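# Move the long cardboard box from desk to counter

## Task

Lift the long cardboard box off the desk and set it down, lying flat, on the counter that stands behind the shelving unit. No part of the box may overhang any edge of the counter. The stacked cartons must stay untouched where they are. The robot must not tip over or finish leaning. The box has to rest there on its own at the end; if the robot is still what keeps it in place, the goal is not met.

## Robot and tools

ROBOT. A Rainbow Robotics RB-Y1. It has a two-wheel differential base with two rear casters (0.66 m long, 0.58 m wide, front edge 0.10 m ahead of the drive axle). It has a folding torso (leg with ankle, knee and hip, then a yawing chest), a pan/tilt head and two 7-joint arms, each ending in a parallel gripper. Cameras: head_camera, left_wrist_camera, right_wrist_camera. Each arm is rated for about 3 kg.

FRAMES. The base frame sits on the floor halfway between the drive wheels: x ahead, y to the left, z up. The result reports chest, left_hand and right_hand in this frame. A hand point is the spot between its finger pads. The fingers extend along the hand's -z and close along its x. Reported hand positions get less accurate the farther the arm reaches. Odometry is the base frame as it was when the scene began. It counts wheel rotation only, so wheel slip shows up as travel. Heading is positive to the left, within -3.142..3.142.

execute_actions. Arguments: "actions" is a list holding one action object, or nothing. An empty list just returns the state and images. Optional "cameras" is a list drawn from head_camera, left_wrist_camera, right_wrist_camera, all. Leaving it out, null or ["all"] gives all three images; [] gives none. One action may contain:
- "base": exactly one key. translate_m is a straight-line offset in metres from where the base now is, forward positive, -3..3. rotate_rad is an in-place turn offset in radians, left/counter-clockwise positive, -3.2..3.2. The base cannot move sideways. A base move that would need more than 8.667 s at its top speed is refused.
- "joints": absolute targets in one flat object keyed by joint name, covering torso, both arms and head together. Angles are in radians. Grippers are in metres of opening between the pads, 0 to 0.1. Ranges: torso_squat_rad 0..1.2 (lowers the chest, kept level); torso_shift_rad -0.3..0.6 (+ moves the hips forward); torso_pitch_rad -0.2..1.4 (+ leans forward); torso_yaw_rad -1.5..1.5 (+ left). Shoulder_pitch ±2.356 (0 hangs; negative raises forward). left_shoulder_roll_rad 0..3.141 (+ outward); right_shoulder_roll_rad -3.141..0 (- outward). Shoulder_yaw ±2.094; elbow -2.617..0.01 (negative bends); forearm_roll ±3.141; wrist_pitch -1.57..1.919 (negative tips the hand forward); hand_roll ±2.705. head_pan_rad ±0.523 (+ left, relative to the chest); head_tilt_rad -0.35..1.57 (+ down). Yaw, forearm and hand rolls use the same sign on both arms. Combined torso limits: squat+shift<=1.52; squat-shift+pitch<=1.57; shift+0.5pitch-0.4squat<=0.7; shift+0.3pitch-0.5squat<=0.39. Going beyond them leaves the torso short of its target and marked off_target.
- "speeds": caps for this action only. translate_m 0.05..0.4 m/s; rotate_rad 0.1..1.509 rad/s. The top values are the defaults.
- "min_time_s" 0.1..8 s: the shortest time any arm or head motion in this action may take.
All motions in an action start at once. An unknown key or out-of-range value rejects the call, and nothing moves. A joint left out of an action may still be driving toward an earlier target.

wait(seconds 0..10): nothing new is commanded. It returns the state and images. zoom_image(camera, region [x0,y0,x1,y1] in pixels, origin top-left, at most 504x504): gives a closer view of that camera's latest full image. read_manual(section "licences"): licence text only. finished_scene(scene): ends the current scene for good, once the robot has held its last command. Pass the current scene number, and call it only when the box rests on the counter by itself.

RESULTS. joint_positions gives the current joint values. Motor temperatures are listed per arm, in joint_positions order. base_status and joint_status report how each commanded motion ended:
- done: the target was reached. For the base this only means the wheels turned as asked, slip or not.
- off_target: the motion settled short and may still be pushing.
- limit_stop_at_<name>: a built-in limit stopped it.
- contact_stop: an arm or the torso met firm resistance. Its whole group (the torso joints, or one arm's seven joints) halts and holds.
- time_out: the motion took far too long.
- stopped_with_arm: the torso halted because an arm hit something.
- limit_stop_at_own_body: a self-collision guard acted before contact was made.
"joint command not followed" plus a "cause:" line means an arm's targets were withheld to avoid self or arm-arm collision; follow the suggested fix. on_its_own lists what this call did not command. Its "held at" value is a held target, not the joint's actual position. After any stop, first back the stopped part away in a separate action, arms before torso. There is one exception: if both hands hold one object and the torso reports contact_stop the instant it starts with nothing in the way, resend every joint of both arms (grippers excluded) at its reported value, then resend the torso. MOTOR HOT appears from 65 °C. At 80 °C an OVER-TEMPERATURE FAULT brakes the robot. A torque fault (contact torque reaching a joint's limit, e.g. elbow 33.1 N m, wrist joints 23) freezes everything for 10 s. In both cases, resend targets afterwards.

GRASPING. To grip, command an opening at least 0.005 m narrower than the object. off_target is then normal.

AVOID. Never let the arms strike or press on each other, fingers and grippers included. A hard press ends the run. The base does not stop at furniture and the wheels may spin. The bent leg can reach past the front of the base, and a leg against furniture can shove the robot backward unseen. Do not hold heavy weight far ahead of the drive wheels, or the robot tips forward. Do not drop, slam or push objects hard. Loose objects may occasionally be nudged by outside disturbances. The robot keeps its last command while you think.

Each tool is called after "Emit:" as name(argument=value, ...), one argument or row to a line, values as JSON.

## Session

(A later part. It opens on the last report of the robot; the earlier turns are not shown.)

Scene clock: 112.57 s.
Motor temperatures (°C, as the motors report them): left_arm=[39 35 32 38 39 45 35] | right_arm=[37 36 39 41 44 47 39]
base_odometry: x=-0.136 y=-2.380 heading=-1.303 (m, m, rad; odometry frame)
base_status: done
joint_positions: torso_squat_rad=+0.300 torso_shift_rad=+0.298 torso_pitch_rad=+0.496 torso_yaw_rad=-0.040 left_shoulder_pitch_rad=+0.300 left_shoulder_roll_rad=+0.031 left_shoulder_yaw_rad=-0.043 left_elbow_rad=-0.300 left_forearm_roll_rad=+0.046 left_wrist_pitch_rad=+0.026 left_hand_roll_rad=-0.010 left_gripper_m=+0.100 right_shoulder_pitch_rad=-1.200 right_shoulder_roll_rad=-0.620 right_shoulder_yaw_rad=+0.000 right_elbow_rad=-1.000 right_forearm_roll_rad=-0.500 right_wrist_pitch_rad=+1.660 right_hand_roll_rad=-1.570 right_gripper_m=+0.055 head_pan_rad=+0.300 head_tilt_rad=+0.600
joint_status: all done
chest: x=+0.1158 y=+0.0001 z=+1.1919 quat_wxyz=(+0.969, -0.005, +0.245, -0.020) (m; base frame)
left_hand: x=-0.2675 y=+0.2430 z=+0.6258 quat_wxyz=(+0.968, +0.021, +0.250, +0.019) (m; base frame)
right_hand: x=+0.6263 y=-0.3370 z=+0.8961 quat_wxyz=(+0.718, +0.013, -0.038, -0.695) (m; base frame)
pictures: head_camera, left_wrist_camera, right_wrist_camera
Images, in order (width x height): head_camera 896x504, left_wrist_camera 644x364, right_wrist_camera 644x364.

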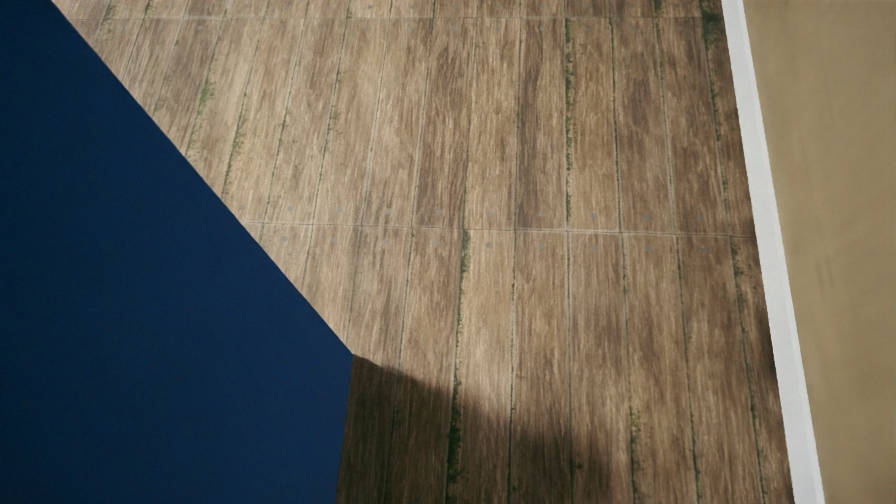

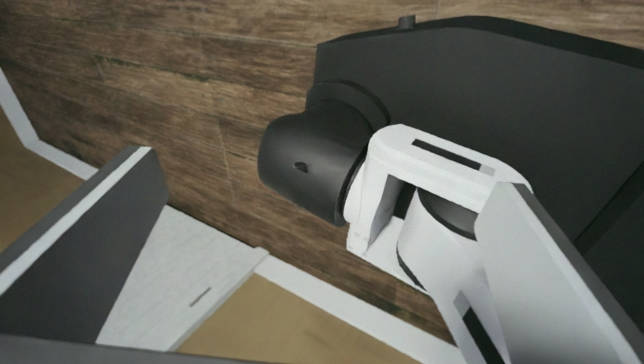

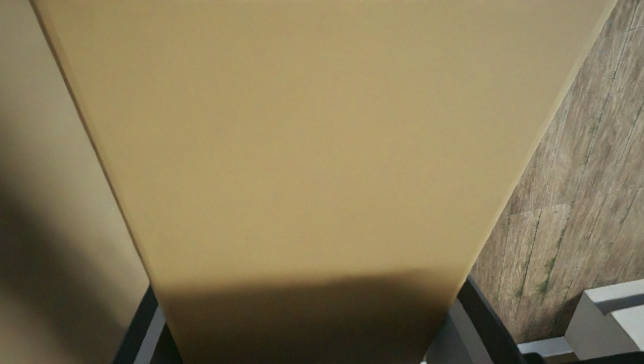

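Emit:
execute_actions(
  actions=[
    {"base":{"rotate_rad":0.18},"joints":{"head_pan_rad":0.12}},
  ],
  cameras=[],
)

Emit:
execute_actions(
  actions=[
    {"base":{"translate_m":0.4},"speeds":{"translate_m":0.2}},
  ],
)

Scene clock: 114.27 s.
Motor temperatures (°C, as the motors report them): left_arm=[39 35 32 38 39 45 35] | right_arm=[37 36 39 41 44 47 39]
base_odometry: x=-0.136 y=-2.380 heading=-1.124 (m, m, rad; odometry frame)
base_status: done
joint_positions: torso_squat_rad=+0.300 torso_shift_rad=+0.298 torso_pitch_rad=+0.496 torso_yaw_rad=-0.040 left_shoulder_pitch_rad=+0.300 left_shoulder_roll_rad=+0.031 left_shoulder_yaw_rad=-0.043 left_elbow_rad=-0.300 left_forearm_roll_rad=+0.046 left_wrist_pitch_rad=+0.026 left_hand_roll_rad=-0.010 left_gripper_m=+0.100 right_shoulder_pitch_rad=-1.200 right_shoulder_roll_rad=-0.620 right_shoulder_yaw_rad=+0.000 right_elbow_rad=-1.000 right_forearm_roll_rad=-0.500 right_wrist_pitch_rad=+1.660 right_hand_roll_rad=-1.570 right_gripper_m=+0.055 head_pan_rad=+0.120 head_tilt_rad=+0.600
joint_status: all done
chest: x=+0.1158 y=+0.0001 z=+1.1919 quat_wxyz=(+0.969, -0.005, +0.245, -0.020) (m; base frame)
left_hand: x=-0.2675 y=+0.2430 z=+0.6258 quat_wxyz=(+0.968, +0.021, +0.250, +0.019) (m; base frame)
right_hand: x=+0.6263 y=-0.3369 z=+0.8962 quat_wxyz=(+0.718, +0.013, -0.038, -0.695) (m; base frame)
pictures: none
No camera images: the call's "cameras" was empty. Leave "cameras" out to get every camera's image.

Scene clock: 117.37 s.
Motor temperatures (°C, as the motors report them): left_arm=[39 35 32 38 39 45 35] | right_arm=[37 36 39 41 44 47 39]
base_odometry: x=+0.039 y=-2.738 heading=-1.125 (m, m, rad; odometry frame)
base_status: done
joint_positions: torso_squat_rad=+0.300 torso_shift_rad=+0.298 torso_pitch_rad=+0.495 torso_yaw_rad=-0.041 left_shoulder_pitch_rad=+0.300 left_shoulder_roll_rad=+0.031 left_shoulder_yaw_rad=-0.043 left_elbow_rad=-0.300 left_forearm_roll_rad=+0.046 left_wrist_pitch_rad=+0.026 left_hand_roll_rad=-0.010 left_gripper_m=+0.100 right_shoulder_pitch_rad=-1.200 right_shoulder_roll_rad=-0.620 right_shoulder_yaw_rad=+0.000 right_elbow_rad=-1.000 right_forearm_roll_rad=-0.500 right_wrist_pitch_rad=+1.660 right_hand_roll_rad=-1.570 right_gripper_m=+0.055 head_pan_rad=+0.120 head_tilt_rad=+0.600
joint_status: not commanded
chest: x=+0.1156 y=-0.0026 z=+1.1919 quat_wxyz=(+0.969, -0.003, +0.245, -0.020) (m; base frame)
left_hand: x=-0.2670 y=+0.2429 z=+0.6265 quat_wxyz=(+0.968, +0.023, +0.249, +0.019) (m; base frame)
right_hand: x=+0.6257 y=-0.3393 z=+0.8950 quat_wxyz=(+0.717, +0.014, -0.036, -0.695) (m; base frame)
pictures: head_camera, left_wrist_camera, right_wrist_camera
Images, in order (width x height): head_camera 896x504, left_wrist_camera 644x364, right_wrist_camera 644x364.

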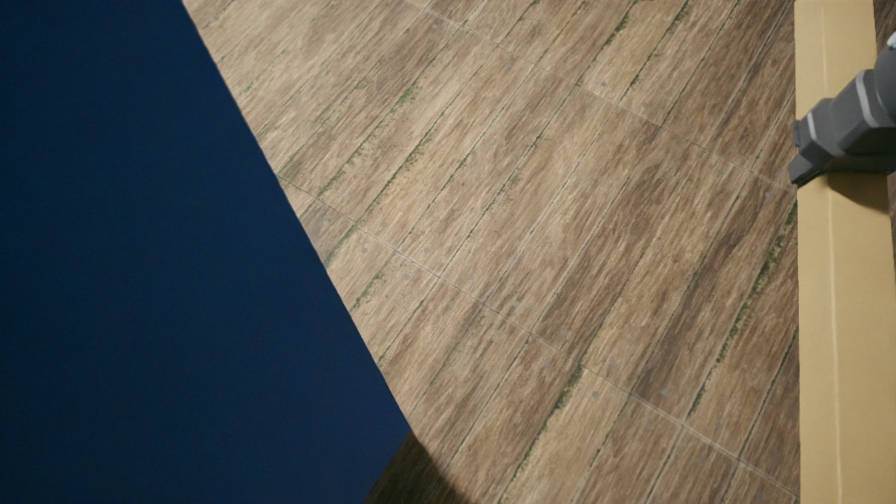

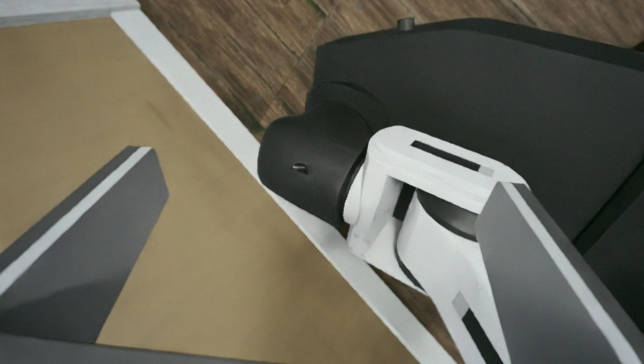

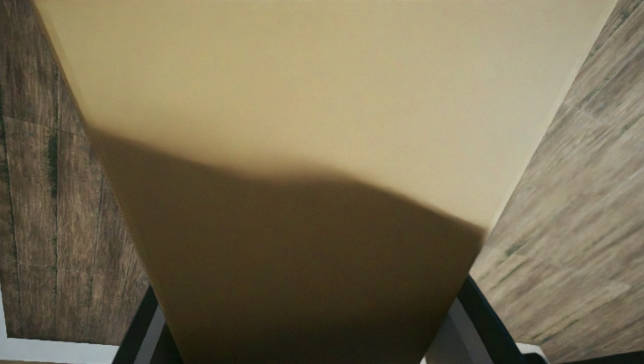

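Emit:
execute_actions(
  actions=[
    {"base":{"translate_m":-0.3},"joints":{"head_tilt_rad":1.0,"head_pan_rad":0.4}},
  ],
  cameras=["head_camera"],
)

Scene clock: 119.70 s.
Motor temperatures (°C, as the motors report them): left_arm=[39 35 32 38 39 45 35] | right_arm=[37 36 39 41 44 47 39]
base_odometry: x=-0.090 y=-2.468 heading=-1.124 (m, m, rad; odometry frame)
base_status: done
joint_positions: torso_squat_rad=+0.300 torso_shift_rad=+0.298 torso_pitch_rad=+0.496 torso_yaw_rad=-0.040 left_shoulder_pitch_rad=+0.300 left_shoulder_roll_rad=+0.031 left_shoulder_yaw_rad=-0.043 left_elbow_rad=-0.300 left_forearm_roll_rad=+0.046 left_wrist_pitch_rad=+0.026 left_hand_roll_rad=-0.010 left_gripper_m=+0.100 right_shoulder_pitch_rad=-1.200 right_shoulder_roll_rad=-0.620 right_shoulder_yaw_rad=+0.000 right_elbow_rad=-1.000 right_forearm_roll_rad=-0.500 right_wrist_pitch_rad=+1.660 right_hand_roll_rad=-1.570 right_gripper_m=+0.055 head_pan_rad=+0.400 head_tilt_rad=+1.000
joint_status: all done
chest: x=+0.1157 y=+0.0001 z=+1.1919 quat_wxyz=(+0.969, -0.005, +0.245, -0.020) (m; base frame)
left_hand: x=-0.2675 y=+0.2430 z=+0.6258 quat_wxyz=(+0.968, +0.021, +0.250, +0.019) (m; base frame)
right_hand: x=+0.6262 y=-0.3371 z=+0.8962 quat_wxyz=(+0.718, +0.013, -0.038, -0.695) (m; base frame)
pictures: head_camera
Images, in order (width x height): head_camera 896x504.

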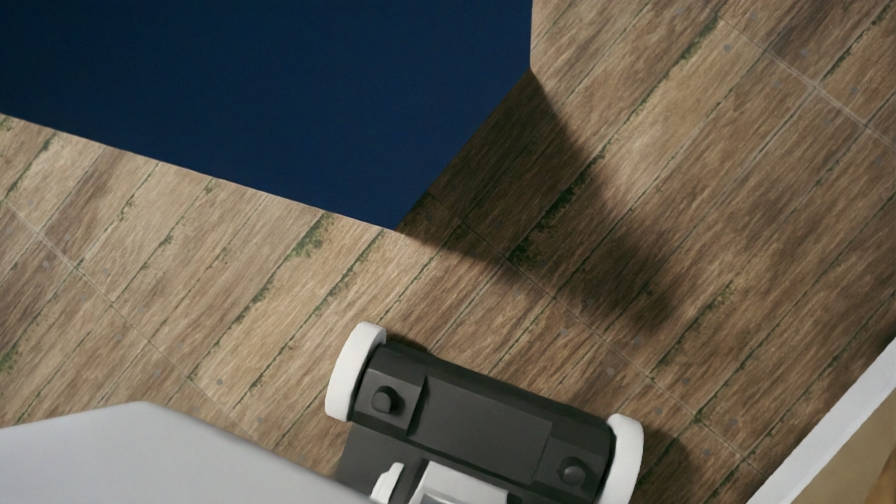

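Emit:
execute_actions(
  actions=[
    {"base":{"rotate_rad":-0.48},"joints":{"torso_yaw_rad":0.2,"head_pan_rad":-0.2}},
  ],
  cameras=["head_camera"],
)

Emit:
execute_actions(
  actions=[
    {"base":{"translate_m":0.3},"speeds":{"translate_m":0.15}},
  ],
  cameras=["head_camera"],
)

Scene clock: 122.13 s.
Motor temperatures (°C, as the motors report them): left_arm=[39 35 32 38 39 45 35] | right_arm=[37 36 39 41 44 47 39]
base_odometry: x=-0.090 y=-2.468 heading=-1.604 (m, m, rad; odometry frame)
base_status: done
joint_positions: torso_squat_rad=+0.300 torso_shift_rad=+0.298 torso_pitch_rad=+0.496 torso_yaw_rad=+0.200 left_shoulder_pitch_rad=+0.300 left_shoulder_roll_rad=+0.031 left_shoulder_yaw_rad=-0.043 left_elbow_rad=-0.300 left_forearm_roll_rad=+0.046 left_wrist_pitch_rad=+0.026 left_hand_roll_rad=-0.010 left_gripper_m=+0.100 right_shoulder_pitch_rad=-1.200 right_shoulder_roll_rad=-0.620 right_shoulder_yaw_rad=+0.000 right_elbow_rad=-1.000 right_forearm_roll_rad=-0.500 right_wrist_pitch_rad=+1.660 right_hand_roll_rad=-1.570 right_gripper_m=+0.055 head_pan_rad=-0.200 head_tilt_rad=+1.000
joint_status: all done
chest: x=+0.1158 y=+0.0001 z=+1.1919 quat_wxyz=(+0.965, +0.025, +0.244, +0.097) (m; base frame)
left_hand: x=-0.3166 y=+0.2199 z=+0.6523 quat_wxyz=(+0.958, +0.049, +0.249, +0.135) (m; base frame)
right_hand: x=+0.6819 y=-0.1869 z=+0.8660 quat_wxyz=(+0.785, +0.057, +0.003, -0.616) (m; base frame)
pictures: head_camera
Images, in order (width x height): head_camera 896x504.

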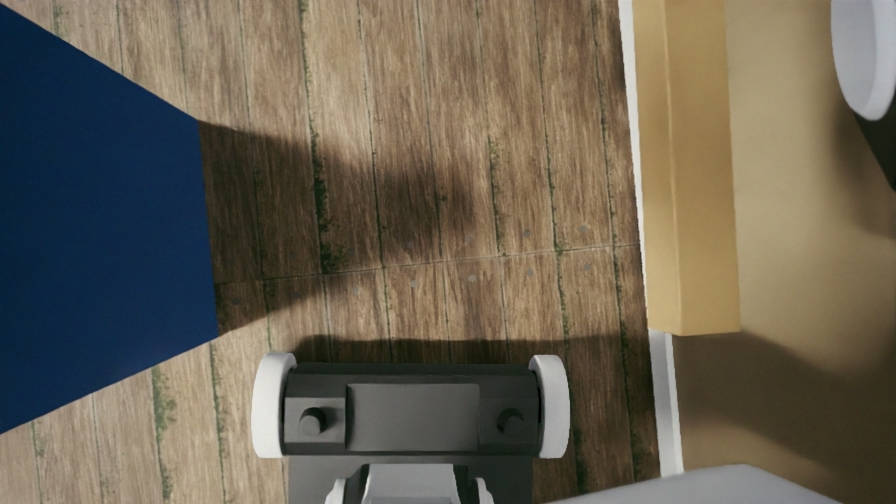

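Scene clock: 124.97 s.
Motor temperatures (°C, as the motors report them): left_arm=[39 35 32 38 39 45 35] | right_arm=[37 36 39 41 44 47 39]
base_odometry: x=-0.100 y=-2.768 heading=-1.603 (m, m, rad; odometry frame)
base_status: done
joint_positions: torso_squat_rad=+0.300 torso_shift_rad=+0.298 torso_pitch_rad=+0.496 torso_yaw_rad=+0.200 left_shoulder_pitch_rad=+0.300 left_shoulder_roll_rad=+0.031 left_shoulder_yaw_rad=-0.043 left_elbow_rad=-0.300 left_forearm_roll_rad=+0.046 left_wrist_pitch_rad=+0.026 left_hand_roll_rad=-0.010 left_gripper_m=+0.100 right_shoulder_pitch_rad=-1.200 right_shoulder_roll_rad=-0.620 right_shoulder_yaw_rad=+0.000 right_elbow_rad=-1.000 right_forearm_roll_rad=-0.500 right_wrist_pitch_rad=+1.660 right_hand_roll_rad=-1.570 right_gripper_m=+0.055 head_pan_rad=-0.200 head_tilt_rad=+1.000
joint_status: not commanded
chest: x=+0.1158 y=+0.0001 z=+1.1918 quat_wxyz=(+0.965, +0.025, +0.244, +0.097) (m; base frame)
left_hand: x=-0.3166 y=+0.2199 z=+0.6523 quat_wxyz=(+0.958, +0.049, +0.249, +0.135) (m; base frame)
right_hand: x=+0.6819 y=-0.1869 z=+0.8659 quat_wxyz=(+0.785, +0.057, +0.004, -0.616) (m; base frame)
pictures: head_camera
Images, in order (width x height): head_camera 896x504.

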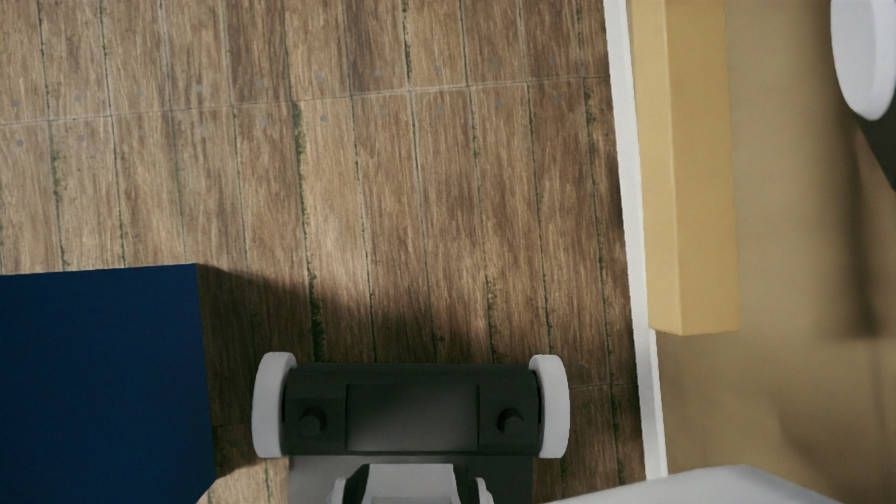

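Emit:
execute_actions(
  actions=[
    {"base":{"rotate_rad":-0.04}},
  ],
  cameras=[],
)

Emit:
execute_actions(
  actions=[
    {"base":{"translate_m":0.8},"speeds":{"translate_m":0.2},"joints":{"head_tilt_rad":0.0,"head_pan_rad":0.3}},
  ],
  cameras=["head_camera"],
)

Scene clock: 126.10 s.
Motor temperatures (°C, as the motors report them): left_arm=[39 35 32 38 39 45 35] | right_arm=[37 36 39 41 44 47 39]
base_odometry: x=-0.100 y=-2.768 heading=-1.642 (m, m, rad; odometry frame)
base_status: done
joint_positions: torso_squat_rad=+0.300 torso_shift_rad=+0.298 torso_pitch_rad=+0.496 torso_yaw_rad=+0.200 left_shoulder_pitch_rad=+0.300 left_shoulder_roll_rad=+0.031 left_shoulder_yaw_rad=-0.043 left_elbow_rad=-0.300 left_forearm_roll_rad=+0.046 left_wrist_pitch_rad=+0.026 left_hand_roll_rad=-0.010 left_gripper_m=+0.100 right_shoulder_pitch_rad=-1.200 right_shoulder_roll_rad=-0.620 right_shoulder_yaw_rad=+0.000 right_elbow_rad=-1.000 right_forearm_roll_rad=-0.500 right_wrist_pitch_rad=+1.660 right_hand_roll_rad=-1.570 right_gripper_m=+0.055 head_pan_rad=-0.200 head_tilt_rad=+1.000
joint_status: not commanded
chest: x=+0.1158 y=+0.0001 z=+1.1918 quat_wxyz=(+0.965, +0.025, +0.244, +0.097) (m; base frame)
left_hand: x=-0.3166 y=+0.2199 z=+0.6523 quat_wxyz=(+0.958, +0.049, +0.249, +0.135) (m; base frame)
right_hand: x=+0.6819 y=-0.1869 z=+0.8659 quat_wxyz=(+0.785, +0.057, +0.004, -0.616) (m; base frame)
pictures: none
No camera images: the call's "cameras" was empty. Leave "cameras" out to get every camera's image.

Scene clock: 130.90 s.
Motor temperatures (°C, as the motors report them): left_arm=[39 35 32 38 39 45 35] | right_arm=[37 36 39 41 44 47 39]
base_odometry: x=-0.157 y=-3.566 heading=-1.642 (m, m, rad; odometry frame)
base_status: done
joint_positions: torso_squat_rad=+0.300 torso_shift_rad=+0.298 torso_pitch_rad=+0.496 torso_yaw_rad=+0.200 left_shoulder_pitch_rad=+0.300 left_shoulder_roll_rad=+0.031 left_shoulder_yaw_rad=-0.043 left_elbow_rad=-0.300 left_forearm_roll_rad=+0.046 left_wrist_pitch_rad=+0.026 left_hand_roll_rad=-0.010 left_gripper_m=+0.100 right_shoulder_pitch_rad=-1.200 right_shoulder_roll_rad=-0.620 right_shoulder_yaw_rad=+0.000 right_elbow_rad=-1.000 right_forearm_roll_rad=-0.500 right_wrist_pitch_rad=+1.660 right_hand_roll_rad=-1.570 right_gripper_m=+0.055 head_pan_rad=+0.300 head_tilt_rad=+0.000
joint_status: all done
chest: x=+0.1159 y=+0.0002 z=+1.1918 quat_wxyz=(+0.965, +0.024, +0.244, +0.097) (m; base frame)
left_hand: x=-0.3166 y=+0.2199 z=+0.6523 quat_wxyz=(+0.958, +0.049, +0.249, +0.135) (m; base frame)
right_hand: x=+0.6819 y=-0.1868 z=+0.8658 quat_wxyz=(+0.785, +0.057, +0.004, -0.616) (m; base frame)
pictures: head_camera
Images, in order (width x height): head_camera 896x504.

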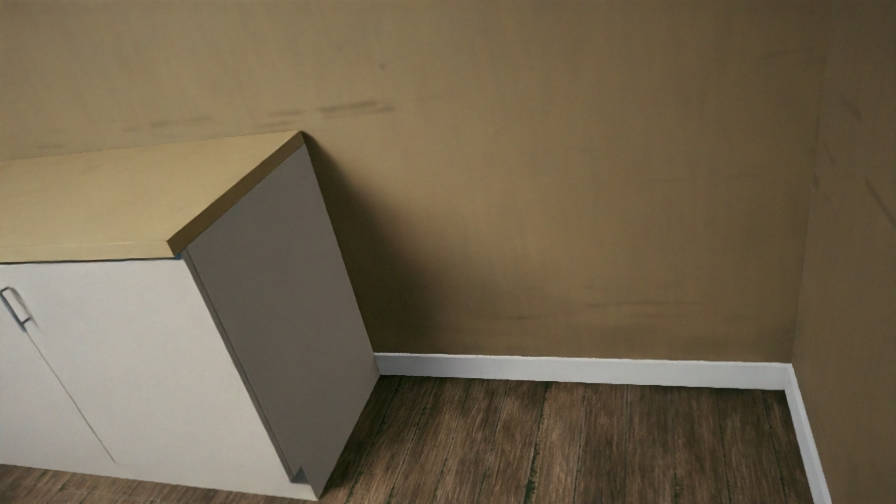

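Emit:
execute_actions(
  actions=[
    {"joints":{"torso_squat_rad":0.0,"torso_shift_rad":0.15,"torso_pitch_rad":0.2,"right_shoulder_pitch_rad":-1.45,"right_elbow_rad":-0.45,"right_wrist_pitch_rad":1.68,"head_tilt_rad":0.4,"head_pan_rad":0},"min_time_s":3},
  ],
)

Scene clock: 134.47 s.
Motor temperatures (°C, as the motors report them): left_arm=[39 35 32 38 39 45 35] | right_arm=[38 36 39 41 44 47 39]
base_odometry: x=-0.157 y=-3.566 heading=-1.642 (m, m, rad; odometry frame)
base_status: not commanded
joint_positions: torso_squat_rad=+0.000 torso_shift_rad=+0.150 torso_pitch_rad=+0.200 torso_yaw_rad=+0.200 left_shoulder_pitch_rad=+0.300 left_shoulder_roll_rad=+0.031 left_shoulder_yaw_rad=-0.043 left_elbow_rad=-0.300 left_forearm_roll_rad=+0.046 left_wrist_pitch_rad=+0.026 left_hand_roll_rad=-0.010 left_gripper_m=+0.100 right_shoulder_pitch_rad=-1.450 right_shoulder_roll_rad=-0.620 right_shoulder_yaw_rad=+0.000 right_elbow_rad=-0.450 right_forearm_roll_rad=-0.500 right_wrist_pitch_rad=+1.680 right_hand_roll_rad=-1.570 right_gripper_m=+0.055 head_pan_rad=+0.000 head_tilt_rad=+0.400
joint_status: all done
chest: x=-0.0620 y=+0.0002 z=+1.2759 quat_wxyz=(+0.990, +0.010, +0.099, +0.099) (m; base frame)
left_hand: x=-0.3182 y=+0.2199 z=+0.6337 quat_wxyz=(+0.984, +0.029, +0.105, +0.141) (m; base frame)
right_hand: x=+0.5480 y=-0.1967 z=+1.1091 quat_wxyz=(+0.736, +0.072, +0.010, -0.673) (m; base frame)
pictures: head_camera, left_wrist_camera, right_wrist_camera
Images, in order (width x height): head_camera 896x504, left_wrist_camera 644x364, right_wrist_camera 644x364.

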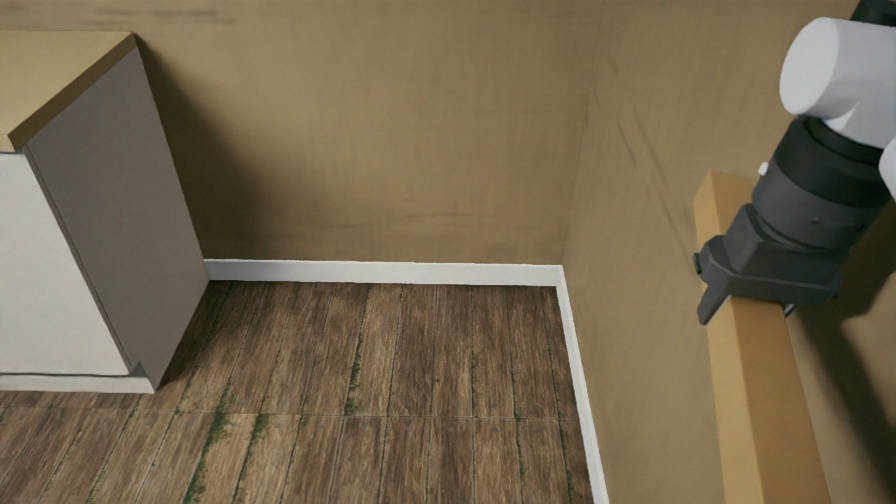

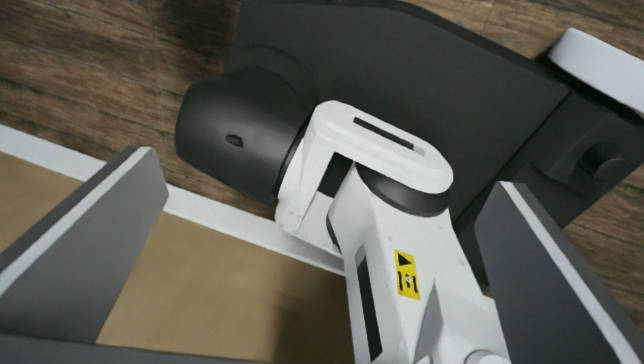

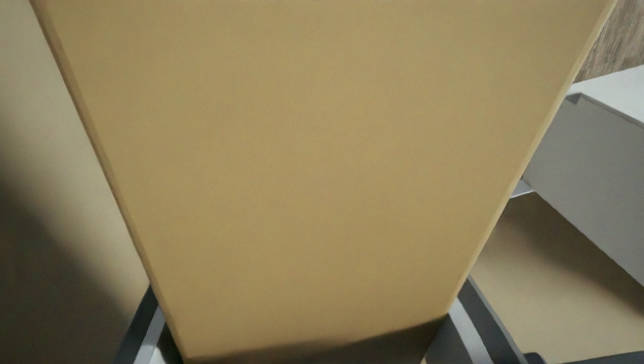

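Emit:
execute_actions(
  actions=[
    {"base":{"rotate_rad":0.3},"speeds":{"rotate_rad":0.4}},
  ],
  cameras=[],
)

Emit:
execute_actions(
  actions=[
    {"base":{"translate_m":0.35}},
  ],
  cameras=[],
)

Emit:
execute_actions(
  actions=[
    {"base":{"rotate_rad":0.45},"speeds":{"rotate_rad":0.4}},
  ],
  cameras=[],
)

Emit:
execute_actions(
  actions=[
    {"base":{"translate_m":0.25},"joints":{"head_tilt_rad":0.8}},
  ],
)

Scene clock: 136.53 s.
Motor temperatures (°C, as the motors report them): left_arm=[39 35 32 38 39 45 35] | right_arm=[38 36 39 41 44 47 39]
base_odometry: x=-0.158 y=-3.566 heading=-1.343 (m, m, rad; odometry frame)
base_status: done
joint_positions: torso_squat_rad=+0.000 torso_shift_rad=+0.150 torso_pitch_rad=+0.200 torso_yaw_rad=+0.200 left_shoulder_pitch_rad=+0.300 left_shoulder_roll_rad=+0.031 left_shoulder_yaw_rad=-0.043 left_elbow_rad=-0.300 left_forearm_roll_rad=+0.046 left_wrist_pitch_rad=+0.026 left_hand_roll_rad=-0.010 left_gripper_m=+0.100 right_shoulder_pitch_rad=-1.450 right_shoulder_roll_rad=-0.620 right_shoulder_yaw_rad=+0.000 right_elbow_rad=-0.450 right_forearm_roll_rad=-0.500 right_wrist_pitch_rad=+1.680 right_hand_roll_rad=-1.570 right_gripper_m=+0.055 head_pan_rad=+0.000 head_tilt_rad=+0.400
joint_status: not commanded
chest: x=-0.0620 y=+0.0002 z=+1.2759 quat_wxyz=(+0.990, +0.010, +0.099, +0.099) (m; base frame)
left_hand: x=-0.3182 y=+0.2199 z=+0.6337 quat_wxyz=(+0.984, +0.029, +0.105, +0.141) (m; base frame)
right_hand: x=+0.5480 y=-0.1968 z=+1.1091 quat_wxyz=(+0.736, +0.072, +0.010, -0.673) (m; base frame)
pictures: none
No camera images: the call's "cameras" was empty. Leave "cameras" out to get every camera's image.

Scene clock: 138.70 s.
Motor temperatures (°C, as the motors report them): left_arm=[39 35 32 38 39 45 35] | right_arm=[38 36 39 41 44 47 39]
base_odometry: x=-0.078 y=-3.907 heading=-1.343 (m, m, rad; odometry frame)
base_status: done
joint_positions: torso_squat_rad=+0.000 torso_shift_rad=+0.150 torso_pitch_rad=+0.200 torso_yaw_rad=+0.200 left_shoulder_pitch_rad=+0.300 left_shoulder_roll_rad=+0.031 left_shoulder_yaw_rad=-0.043 left_elbow_rad=-0.300 left_forearm_roll_rad=+0.046 left_wrist_pitch_rad=+0.026 left_hand_roll_rad=-0.010 left_gripper_m=+0.100 right_shoulder_pitch_rad=-1.450 right_shoulder_roll_rad=-0.620 right_shoulder_yaw_rad=+0.000 right_elbow_rad=-0.450 right_forearm_roll_rad=-0.500 right_wrist_pitch_rad=+1.680 right_hand_roll_rad=-1.570 right_gripper_m=+0.055 head_pan_rad=+0.000 head_tilt_rad=+0.400
joint_status: not commanded
chest: x=-0.0618 y=+0.0002 z=+1.2759 quat_wxyz=(+0.990, +0.010, +0.099, +0.099) (m; base frame)
left_hand: x=-0.3181 y=+0.2199 z=+0.6337 quat_wxyz=(+0.984, +0.029, +0.105, +0.141) (m; base frame)
right_hand: x=+0.5482 y=-0.1967 z=+1.1090 quat_wxyz=(+0.736, +0.072, +0.010, -0.673) (m; base frame)
pictures: none
No camera images: the call's "cameras" was empty. Leave "cameras" out to get every camera's image.

Scene clock: 143.33 s.
Motor temperatures (°C, as the motors report them): left_arm=[39 35 32 38 39 45 35] | right_arm=[38 36 39 41 44 47 39]
base_odometry: x=-0.078 y=-3.907 heading=-0.899 (m, m, rad; odometry frame)
base_status: rotate_rad time_out (by the wheels' count: +0.444 of +0.450)
joint_positions: torso_squat_rad=+0.000 torso_shift_rad=+0.150 torso_pitch_rad=+0.200 torso_yaw_rad=+0.200 left_shoulder_pitch_rad=+0.300 left_shoulder_roll_rad=+0.030 left_shoulder_yaw_rad=-0.043 left_elbow_rad=-0.300 left_forearm_roll_rad=+0.046 left_wrist_pitch_rad=+0.026 left_hand_roll_rad=-0.010 left_gripper_m=+0.100 right_shoulder_pitch_rad=-1.450 right_shoulder_roll_rad=-0.620 right_shoulder_yaw_rad=+0.000 right_elbow_rad=-0.450 right_forearm_roll_rad=-0.500 right_wrist_pitch_rad=+1.680 right_hand_roll_rad=-1.570 right_gripper_m=+0.055 head_pan_rad=+0.000 head_tilt_rad=+0.400
joint_status: not commanded
chest: x=-0.0619 y=+0.0002 z=+1.2759 quat_wxyz=(+0.990, +0.010, +0.099, +0.099) (m; base frame)
left_hand: x=-0.3182 y=+0.2198 z=+0.6337 quat_wxyz=(+0.984, +0.029, +0.105, +0.141) (m; base frame)
right_hand: x=+0.5481 y=-0.1968 z=+1.1092 quat_wxyz=(+0.736, +0.072, +0.010, -0.673) (m; base frame)
pictures: none
No camera images: the call's "cameras" was empty. Leave "cameras" out to get every camera's image.

not run: a stop came earlier in this reply.

Rear touched the wall; move forward.

Emit:
execute_actions(
  actions=[
    {"base":{"translate_m":0.25},"joints":{"head_tilt_rad":0.8}},
  ],
)

Scene clock: 145.53 s.
Motor temperatures (°C, as the motors report them): left_arm=[39 35 32 38 39 45 35] | right_arm=[38 36 39 41 44 47 39]
base_odometry: x=+0.077 y=-4.102 heading=-0.898 (m, m, rad; odometry frame)
base_status: done
joint_positions: torso_squat_rad=+0.000 torso_shift_rad=+0.150 torso_pitch_rad=+0.200 torso_yaw_rad=+0.200 left_shoulder_pitch_rad=+0.300 left_shoulder_roll_rad=+0.030 left_shoulder_yaw_rad=-0.043 left_elbow_rad=-0.300 left_forearm_roll_rad=+0.046 left_wrist_pitch_rad=+0.026 left_hand_roll_rad=-0.010 left_gripper_m=+0.100 right_shoulder_pitch_rad=-1.450 right_shoulder_roll_rad=-0.620 right_shoulder_yaw_rad=+0.000 right_elbow_rad=-0.450 right_forearm_roll_rad=-0.500 right_wrist_pitch_rad=+1.680 right_hand_roll_rad=-1.570 right_gripper_m=+0.055 head_pan_rad=+0.000 head_tilt_rad=+0.800
joint_status: all done
chest: x=-0.0619 y=+0.0002 z=+1.2759 quat_wxyz=(+0.990, +0.010, +0.099, +0.099) (m; base frame)
left_hand: x=-0.3181 y=+0.2198 z=+0.6337 quat_wxyz=(+0.984, +0.029, +0.105, +0.141) (m; base frame)
right_hand: x=+0.5481 y=-0.1968 z=+1.1092 quat_wxyz=(+0.736, +0.072, +0.010, -0.673) (m; base frame)
pictures: head_camera, left_wrist_camera, right_wrist_camera
Images, in order (width x height): head_camera 896x504, left_wrist_camera 644x364, right_wrist_camera 644x364.

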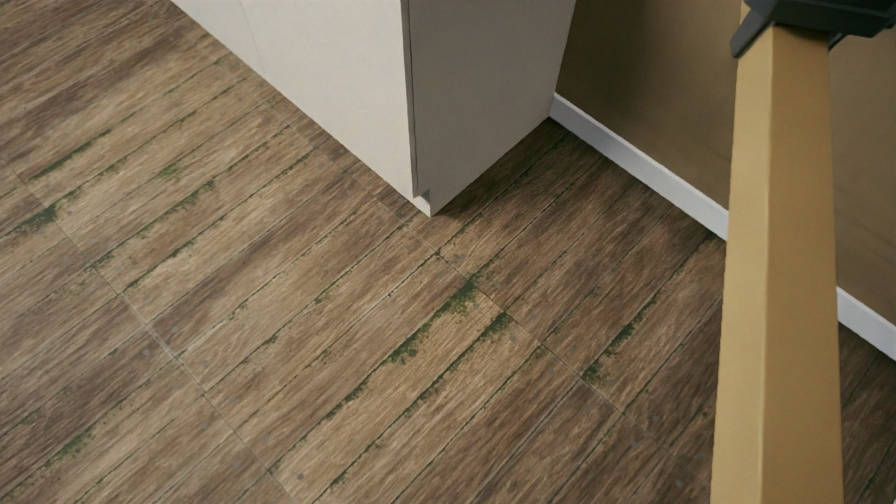

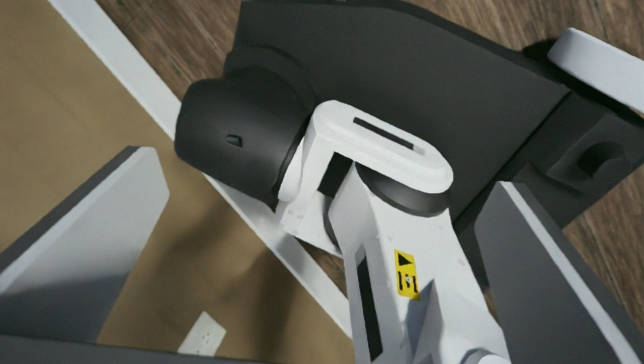

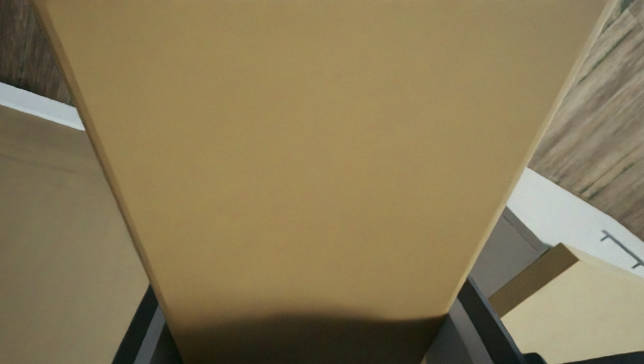

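Emit:
execute_actions(
  actions=[
    {"base":{"rotate_rad":0.85},"speeds":{"rotate_rad":0.5},"joints":{"head_tilt_rad":0.3,"head_pan_rad":-0.2}},
  ],
  cameras=["head_camera"],
)

Scene clock: 148.83 s.
Motor temperatures (°C, as the motors report them): left_arm=[39 35 32 38 39 45 35] | right_arm=[38 36 39 41 44 47 39]
base_odometry: x=+0.077 y=-4.103 heading=-0.049 (m, m, rad; odometry frame)
base_status: done
joint_positions: torso_squat_rad=+0.000 torso_shift_rad=+0.150 torso_pitch_rad=+0.200 torso_yaw_rad=+0.200 left_shoulder_pitch_rad=+0.300 left_shoulder_roll_rad=+0.030 left_shoulder_yaw_rad=-0.043 left_elbow_rad=-0.300 left_forearm_roll_rad=+0.046 left_wrist_pitch_rad=+0.026 left_hand_roll_rad=-0.010 left_gripper_m=+0.100 right_shoulder_pitch_rad=-1.450 right_shoulder_roll_rad=-0.620 right_shoulder_yaw_rad=+0.000 right_elbow_rad=-0.450 right_forearm_roll_rad=-0.500 right_wrist_pitch_rad=+1.680 right_hand_roll_rad=-1.570 right_gripper_m=+0.055 head_pan_rad=-0.200 head_tilt_rad=+0.300
joint_status: all done
chest: x=-0.0619 y=+0.0002 z=+1.2759 quat_wxyz=(+0.990, +0.010, +0.099, +0.099) (m; base frame)
left_hand: x=-0.3182 y=+0.2197 z=+0.6338 quat_wxyz=(+0.984, +0.029, +0.105, +0.141) (m; base frame)
right_hand: x=+0.5481 y=-0.1968 z=+1.1092 quat_wxyz=(+0.736, +0.072, +0.010, -0.673) (m; base frame)
pictures: head_camera
Images, in order (width x height): head_camera 896x504.

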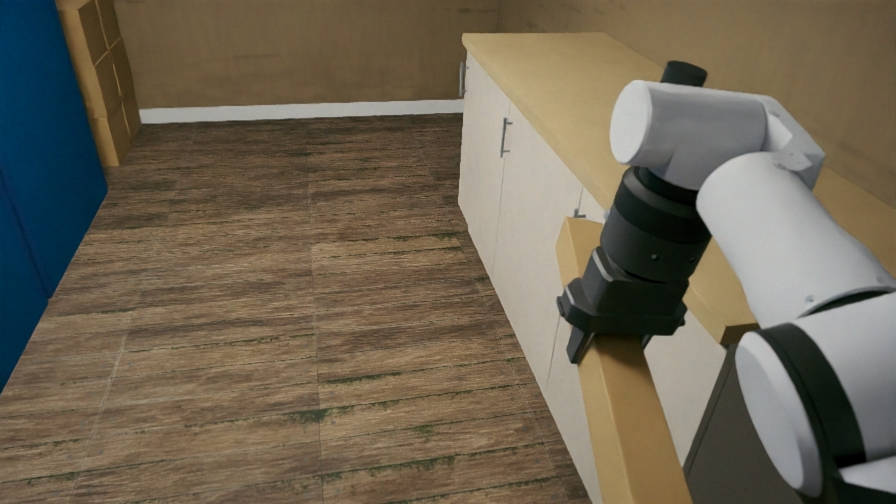

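Emit:
execute_actions(
  actions=[
    {"base":{"rotate_rad":0.06}},
  ],
  cameras=[],
)

Emit:
execute_actions(
  actions=[
    {"base":{"translate_m":1.5},"speeds":{"translate_m":0.3}},
  ],
  cameras=["head_camera"],
)

Emit:
execute_actions(
  actions=[
    {"joints":{"torso_yaw_rad":-0.73,"right_hand_roll_rad":-0.73,"head_tilt_rad":0.6,"head_pan_rad":-0.3},"min_time_s":3},
  ],
)

Scene clock: 150.10 s.
Motor temperatures (°C, as the motors report them): left_arm=[39 35 32 38 39 45 35] | right_arm=[38 36 39 41 44 47 39]
base_odometry: x=+0.077 y=-4.102 heading=+0.010 (m, m, rad; odometry frame)
base_status: done
joint_positions: torso_squat_rad=+0.000 torso_shift_rad=+0.150 torso_pitch_rad=+0.200 torso_yaw_rad=+0.200 left_shoulder_pitch_rad=+0.300 left_shoulder_roll_rad=+0.030 left_shoulder_yaw_rad=-0.043 left_elbow_rad=-0.300 left_forearm_roll_rad=+0.046 left_wrist_pitch_rad=+0.026 left_hand_roll_rad=-0.010 left_gripper_m=+0.100 right_shoulder_pitch_rad=-1.450 right_shoulder_roll_rad=-0.620 right_shoulder_yaw_rad=+0.000 right_elbow_rad=-0.450 right_forearm_roll_rad=-0.500 right_wrist_pitch_rad=+1.680 right_hand_roll_rad=-1.570 right_gripper_m=+0.055 head_pan_rad=-0.200 head_tilt_rad=+0.300
joint_status: not commanded
chest: x=-0.0619 y=+0.0002 z=+1.2759 quat_wxyz=(+0.990, +0.010, +0.099, +0.099) (m; base frame)
left_hand: x=-0.3182 y=+0.2197 z=+0.6338 quat_wxyz=(+0.984, +0.029, +0.105, +0.141) (m; base frame)
right_hand: x=+0.5481 y=-0.1968 z=+1.1092 quat_wxyz=(+0.736, +0.072, +0.010, -0.673) (m; base frame)
pictures: none
No camera images: the call's "cameras" was empty. Leave "cameras" out to get every camera's image.

Scene clock: 156.33 s.
Motor temperatures (°C, as the motors report them): left_arm=[39 35 32 38 39 45 35] | right_arm=[38 35 39 41 44 47 39]
base_odometry: x=+1.577 y=-4.086 heading=+0.011 (m, m, rad; odometry frame)
base_status: done
joint_positions: torso_squat_rad=+0.000 torso_shift_rad=+0.150 torso_pitch_rad=+0.200 torso_yaw_rad=+0.200 left_shoulder_pitch_rad=+0.300 left_shoulder_roll_rad=+0.030 left_shoulder_yaw_rad=-0.043 left_elbow_rad=-0.300 left_forearm_roll_rad=+0.046 left_wrist_pitch_rad=+0.026 left_hand_roll_rad=-0.010 left_gripper_m=+0.100 right_shoulder_pitch_rad=-1.450 right_shoulder_roll_rad=-0.620 right_shoulder_yaw_rad=+0.000 right_elbow_rad=-0.450 right_forearm_roll_rad=-0.500 right_wrist_pitch_rad=+1.680 right_hand_roll_rad=-1.570 right_gripper_m=+0.055 head_pan_rad=-0.200 head_tilt_rad=+0.300
joint_status: not commanded
chest: x=-0.0619 y=+0.0002 z=+1.2759 quat_wxyz=(+0.990, +0.010, +0.099, +0.099) (m; base frame)
left_hand: x=-0.3181 y=+0.2198 z=+0.6337 quat_wxyz=(+0.984, +0.029, +0.105, +0.141) (m; base frame)
right_hand: x=+0.5482 y=-0.1968 z=+1.1092 quat_wxyz=(+0.736, +0.072, +0.010, -0.673) (m; base frame)
pictures: head_camera
Images, in order (width x height): head_camera 896x504.

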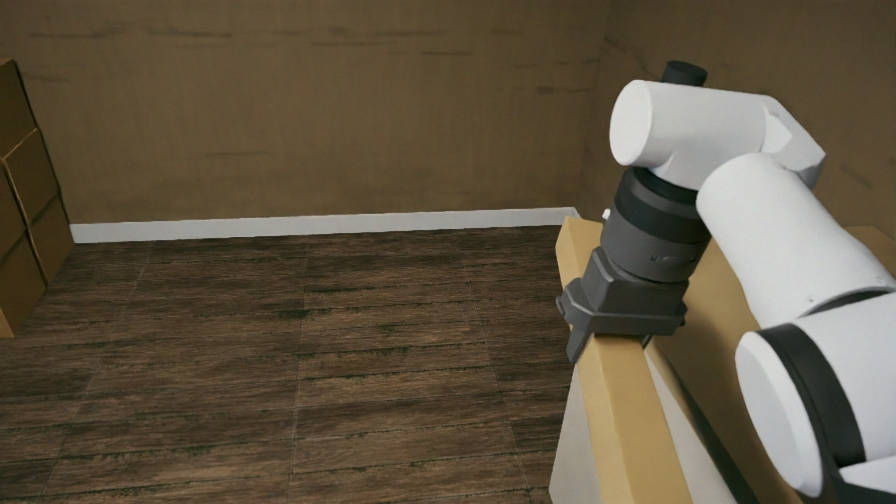

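Scene clock: 159.63 s.
Motor temperatures (°C, as the motors report them): left_arm=[39 35 32 38 39 45 35] | right_arm=[38 36 39 41 44 47 39]
base_odometry: x=+1.577 y=-4.086 heading=+0.011 (m, m, rad; odometry frame)
base_status: not commanded
joint_positions: torso_squat_rad=+0.000 torso_shift_rad=+0.150 torso_pitch_rad=+0.200 torso_yaw_rad=-0.730 left_shoulder_pitch_rad=+0.300 left_shoulder_roll_rad=+0.030 left_shoulder_yaw_rad=-0.043 left_elbow_rad=-0.300 left_forearm_roll_rad=+0.046 left_wrist_pitch_rad=+0.026 left_hand_roll_rad=-0.010 left_gripper_m=+0.100 right_shoulder_pitch_rad=-1.450 right_shoulder_roll_rad=-0.620 right_shoulder_yaw_rad=+0.000 right_elbow_rad=-0.450 right_forearm_roll_rad=-0.500 right_wrist_pitch_rad=+1.680 right_hand_roll_rad=-0.730 right_gripper_m=+0.055 head_pan_rad=-0.300 head_tilt_rad=+0.600
joint_status: all done
chest: x=-0.0619 y=+0.0002 z=+1.2759 quat_wxyz=(+0.929, -0.036, +0.093, -0.355) (m; base frame)
left_hand: x=-0.0969 y=+0.2305 z=+0.5889 quat_wxyz=(+0.944, -0.016, +0.094, -0.316) (m; base frame)
right_hand: x=+0.1446 y=-0.6234 z=+1.1911 quat_wxyz=(+0.714, -0.031, -0.077, -0.695) (m; base frame)
pictures: head_camera, left_wrist_camera, right_wrist_camera
Images, in order (width x height): head_camera 896x504, left_wrist_camera 644x364, right_wrist_camera 644x364.

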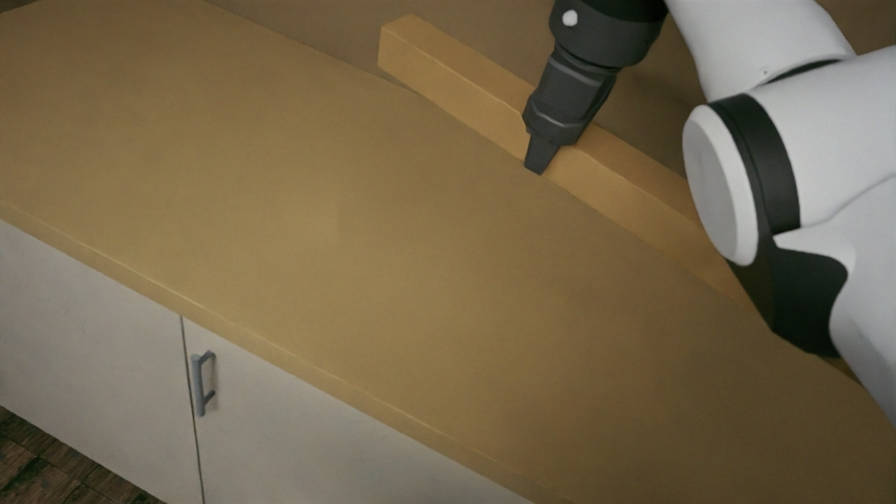

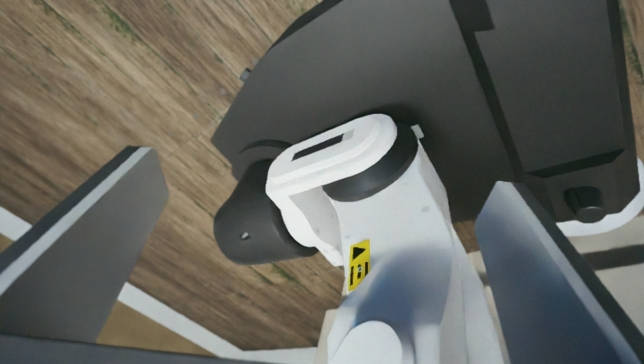

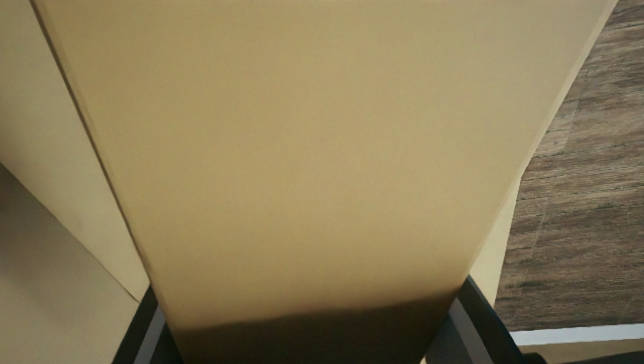

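Emit:
execute_actions(
  actions=[
    {"joints":{"torso_yaw_rad":-0.85,"right_hand_roll_rad":-0.61,"torso_squat_rad":0.45,"head_tilt_rad":0.75}},
  ],
)

Scene clock: 162.17 s.
Motor temperatures (°C, as the motors report them): left_arm=[39 35 32 38 39 45 35] | right_arm=[38 36 39 41 44 47 39]
base_odometry: x=+1.577 y=-4.086 heading=+0.011 (m, m, rad; odometry frame)
base_status: not commanded
joint_positions: torso_squat_rad=+0.450 torso_shift_rad=+0.150 torso_pitch_rad=+0.200 torso_yaw_rad=-0.850 left_shoulder_pitch_rad=+0.300 left_shoulder_roll_rad=+0.030 left_shoulder_yaw_rad=-0.043 left_elbow_rad=-0.300 left_forearm_roll_rad=+0.046 left_wrist_pitch_rad=+0.026 left_hand_roll_rad=-0.010 left_gripper_m=+0.100 right_shoulder_pitch_rad=-1.450 right_shoulder_roll_rad=-0.620 right_shoulder_yaw_rad=+0.000 right_elbow_rad=-0.450 right_forearm_roll_rad=-0.500 right_wrist_pitch_rad=+1.680 right_hand_roll_rad=-0.610 right_gripper_m=+0.055 head_pan_rad=-0.300 head_tilt_rad=+0.750
joint_status: all done
chest: x=-0.0724 y=+0.0001 z=+1.2070 quat_wxyz=(+0.906, -0.041, +0.091, -0.410) (m; base frame)
left_hand: x=-0.0810 y=+0.2166 z=+0.5147 quat_wxyz=(+0.924, -0.021, +0.091, -0.372) (m; base frame)
right_hand: x=+0.0595 y=-0.6452 z=+1.1373 quat_wxyz=(+0.714, -0.049, -0.080, -0.693) (m; base frame)
pictures: head_camera, left_wrist_camera, right_wrist_camera
Images, in order (width x height): head_camera 896x504, left_wrist_camera 644x364, right_wrist_camera 644x364.

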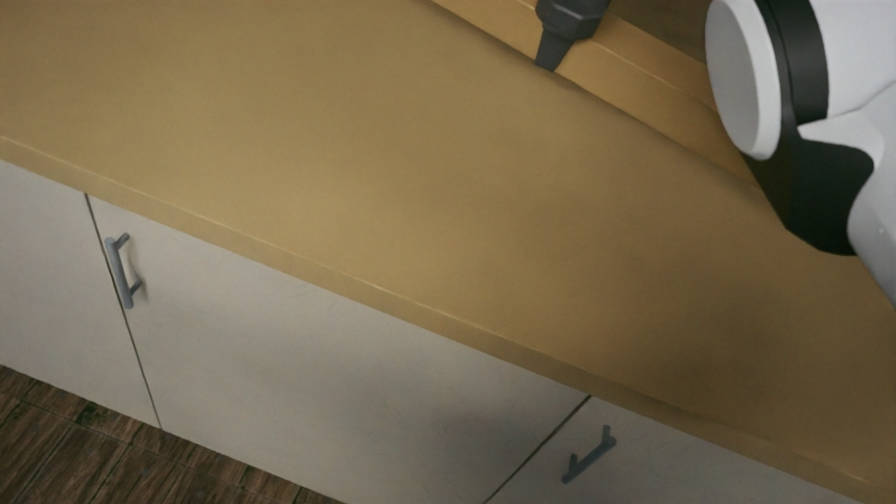

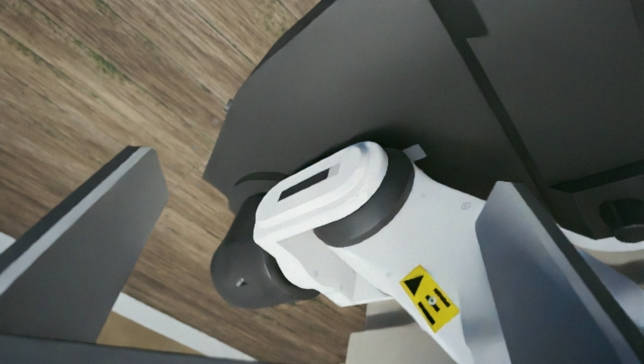

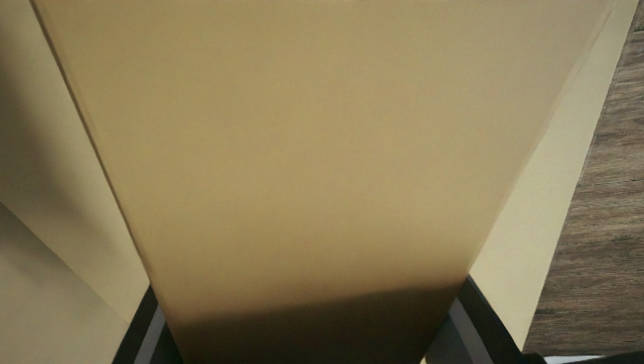

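Emit:
execute_actions(
  actions=[
    {"base":{"translate_m":0.2},"joints":{"right_shoulder_pitch_rad":-1.3,"right_wrist_pitch_rad":1.53,"right_forearm_roll_rad":-0.6,"torso_squat_rad":0.7,"head_tilt_rad":0.6,"head_pan_rad":-0.45},"min_time_s":2},
  ],
)

Scene clock: 164.53 s.
Motor temperatures (°C, as the motors report them): left_arm=[39 35 32 38 39 45 35] | right_arm=[38 36 39 41 44 47 39]
base_odometry: x=+1.777 y=-4.084 heading=+0.011 (m, m, rad; odometry frame)
base_status: done
joint_positions: torso_squat_rad=+0.700 torso_shift_rad=+0.150 torso_pitch_rad=+0.200 torso_yaw_rad=-0.850 left_shoulder_pitch_rad=+0.300 left_shoulder_roll_rad=+0.030 left_shoulder_yaw_rad=-0.043 left_elbow_rad=-0.300 left_forearm_roll_rad=+0.046 left_wrist_pitch_rad=+0.026 left_hand_roll_rad=-0.010 left_gripper_m=+0.100 right_shoulder_pitch_rad=-1.300 right_shoulder_roll_rad=-0.620 right_shoulder_yaw_rad=+0.000 right_elbow_rad=-0.450 right_forearm_roll_rad=-0.600 right_wrist_pitch_rad=+1.530 right_hand_roll_rad=-0.610 right_gripper_m=+0.055 head_pan_rad=-0.450 head_tilt_rad=+0.600
joint_status: all done
chest: x=-0.0865 y=+0.0001 z=+1.1131 quat_wxyz=(+0.906, -0.041, +0.091, -0.410) (m; base frame)
left_hand: x=-0.0952 y=+0.2165 z=+0.4208 quat_wxyz=(+0.924, -0.021, +0.091, -0.372) (m; base frame)
right_hand: x=+0.0279 y=-0.6588 z=+0.9766 quat_wxyz=(+0.696, -0.016, -0.096, -0.712) (m; base frame)
pictures: head_camera, left_wrist_camera, right_wrist_camera
Images, in order (width x height): head_camera 896x504, left_wrist_camera 644x364, right_wrist_camera 644x364.

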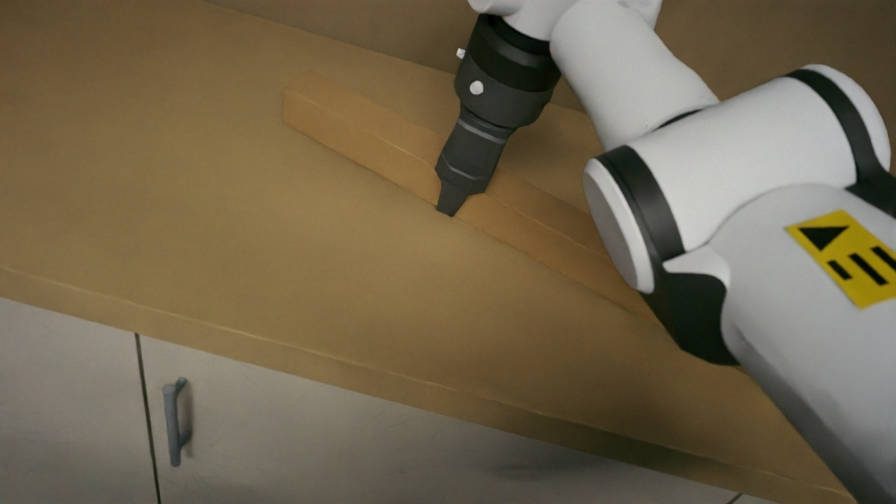

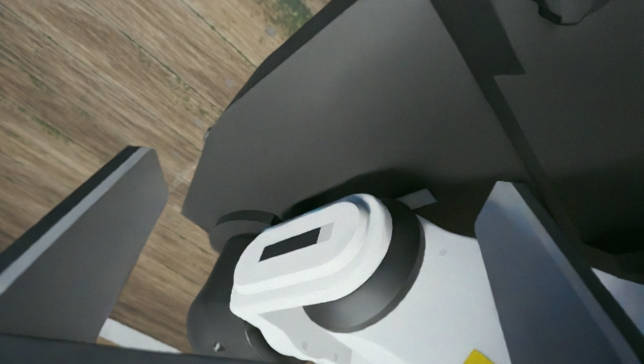

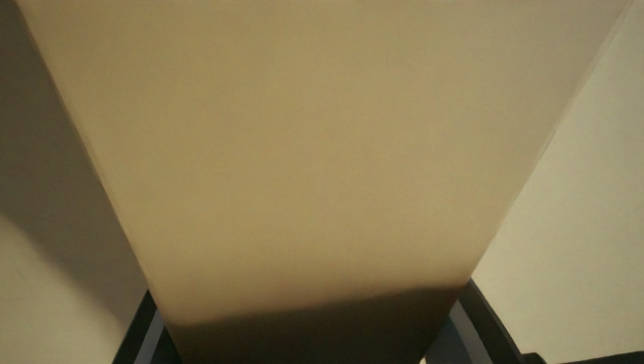

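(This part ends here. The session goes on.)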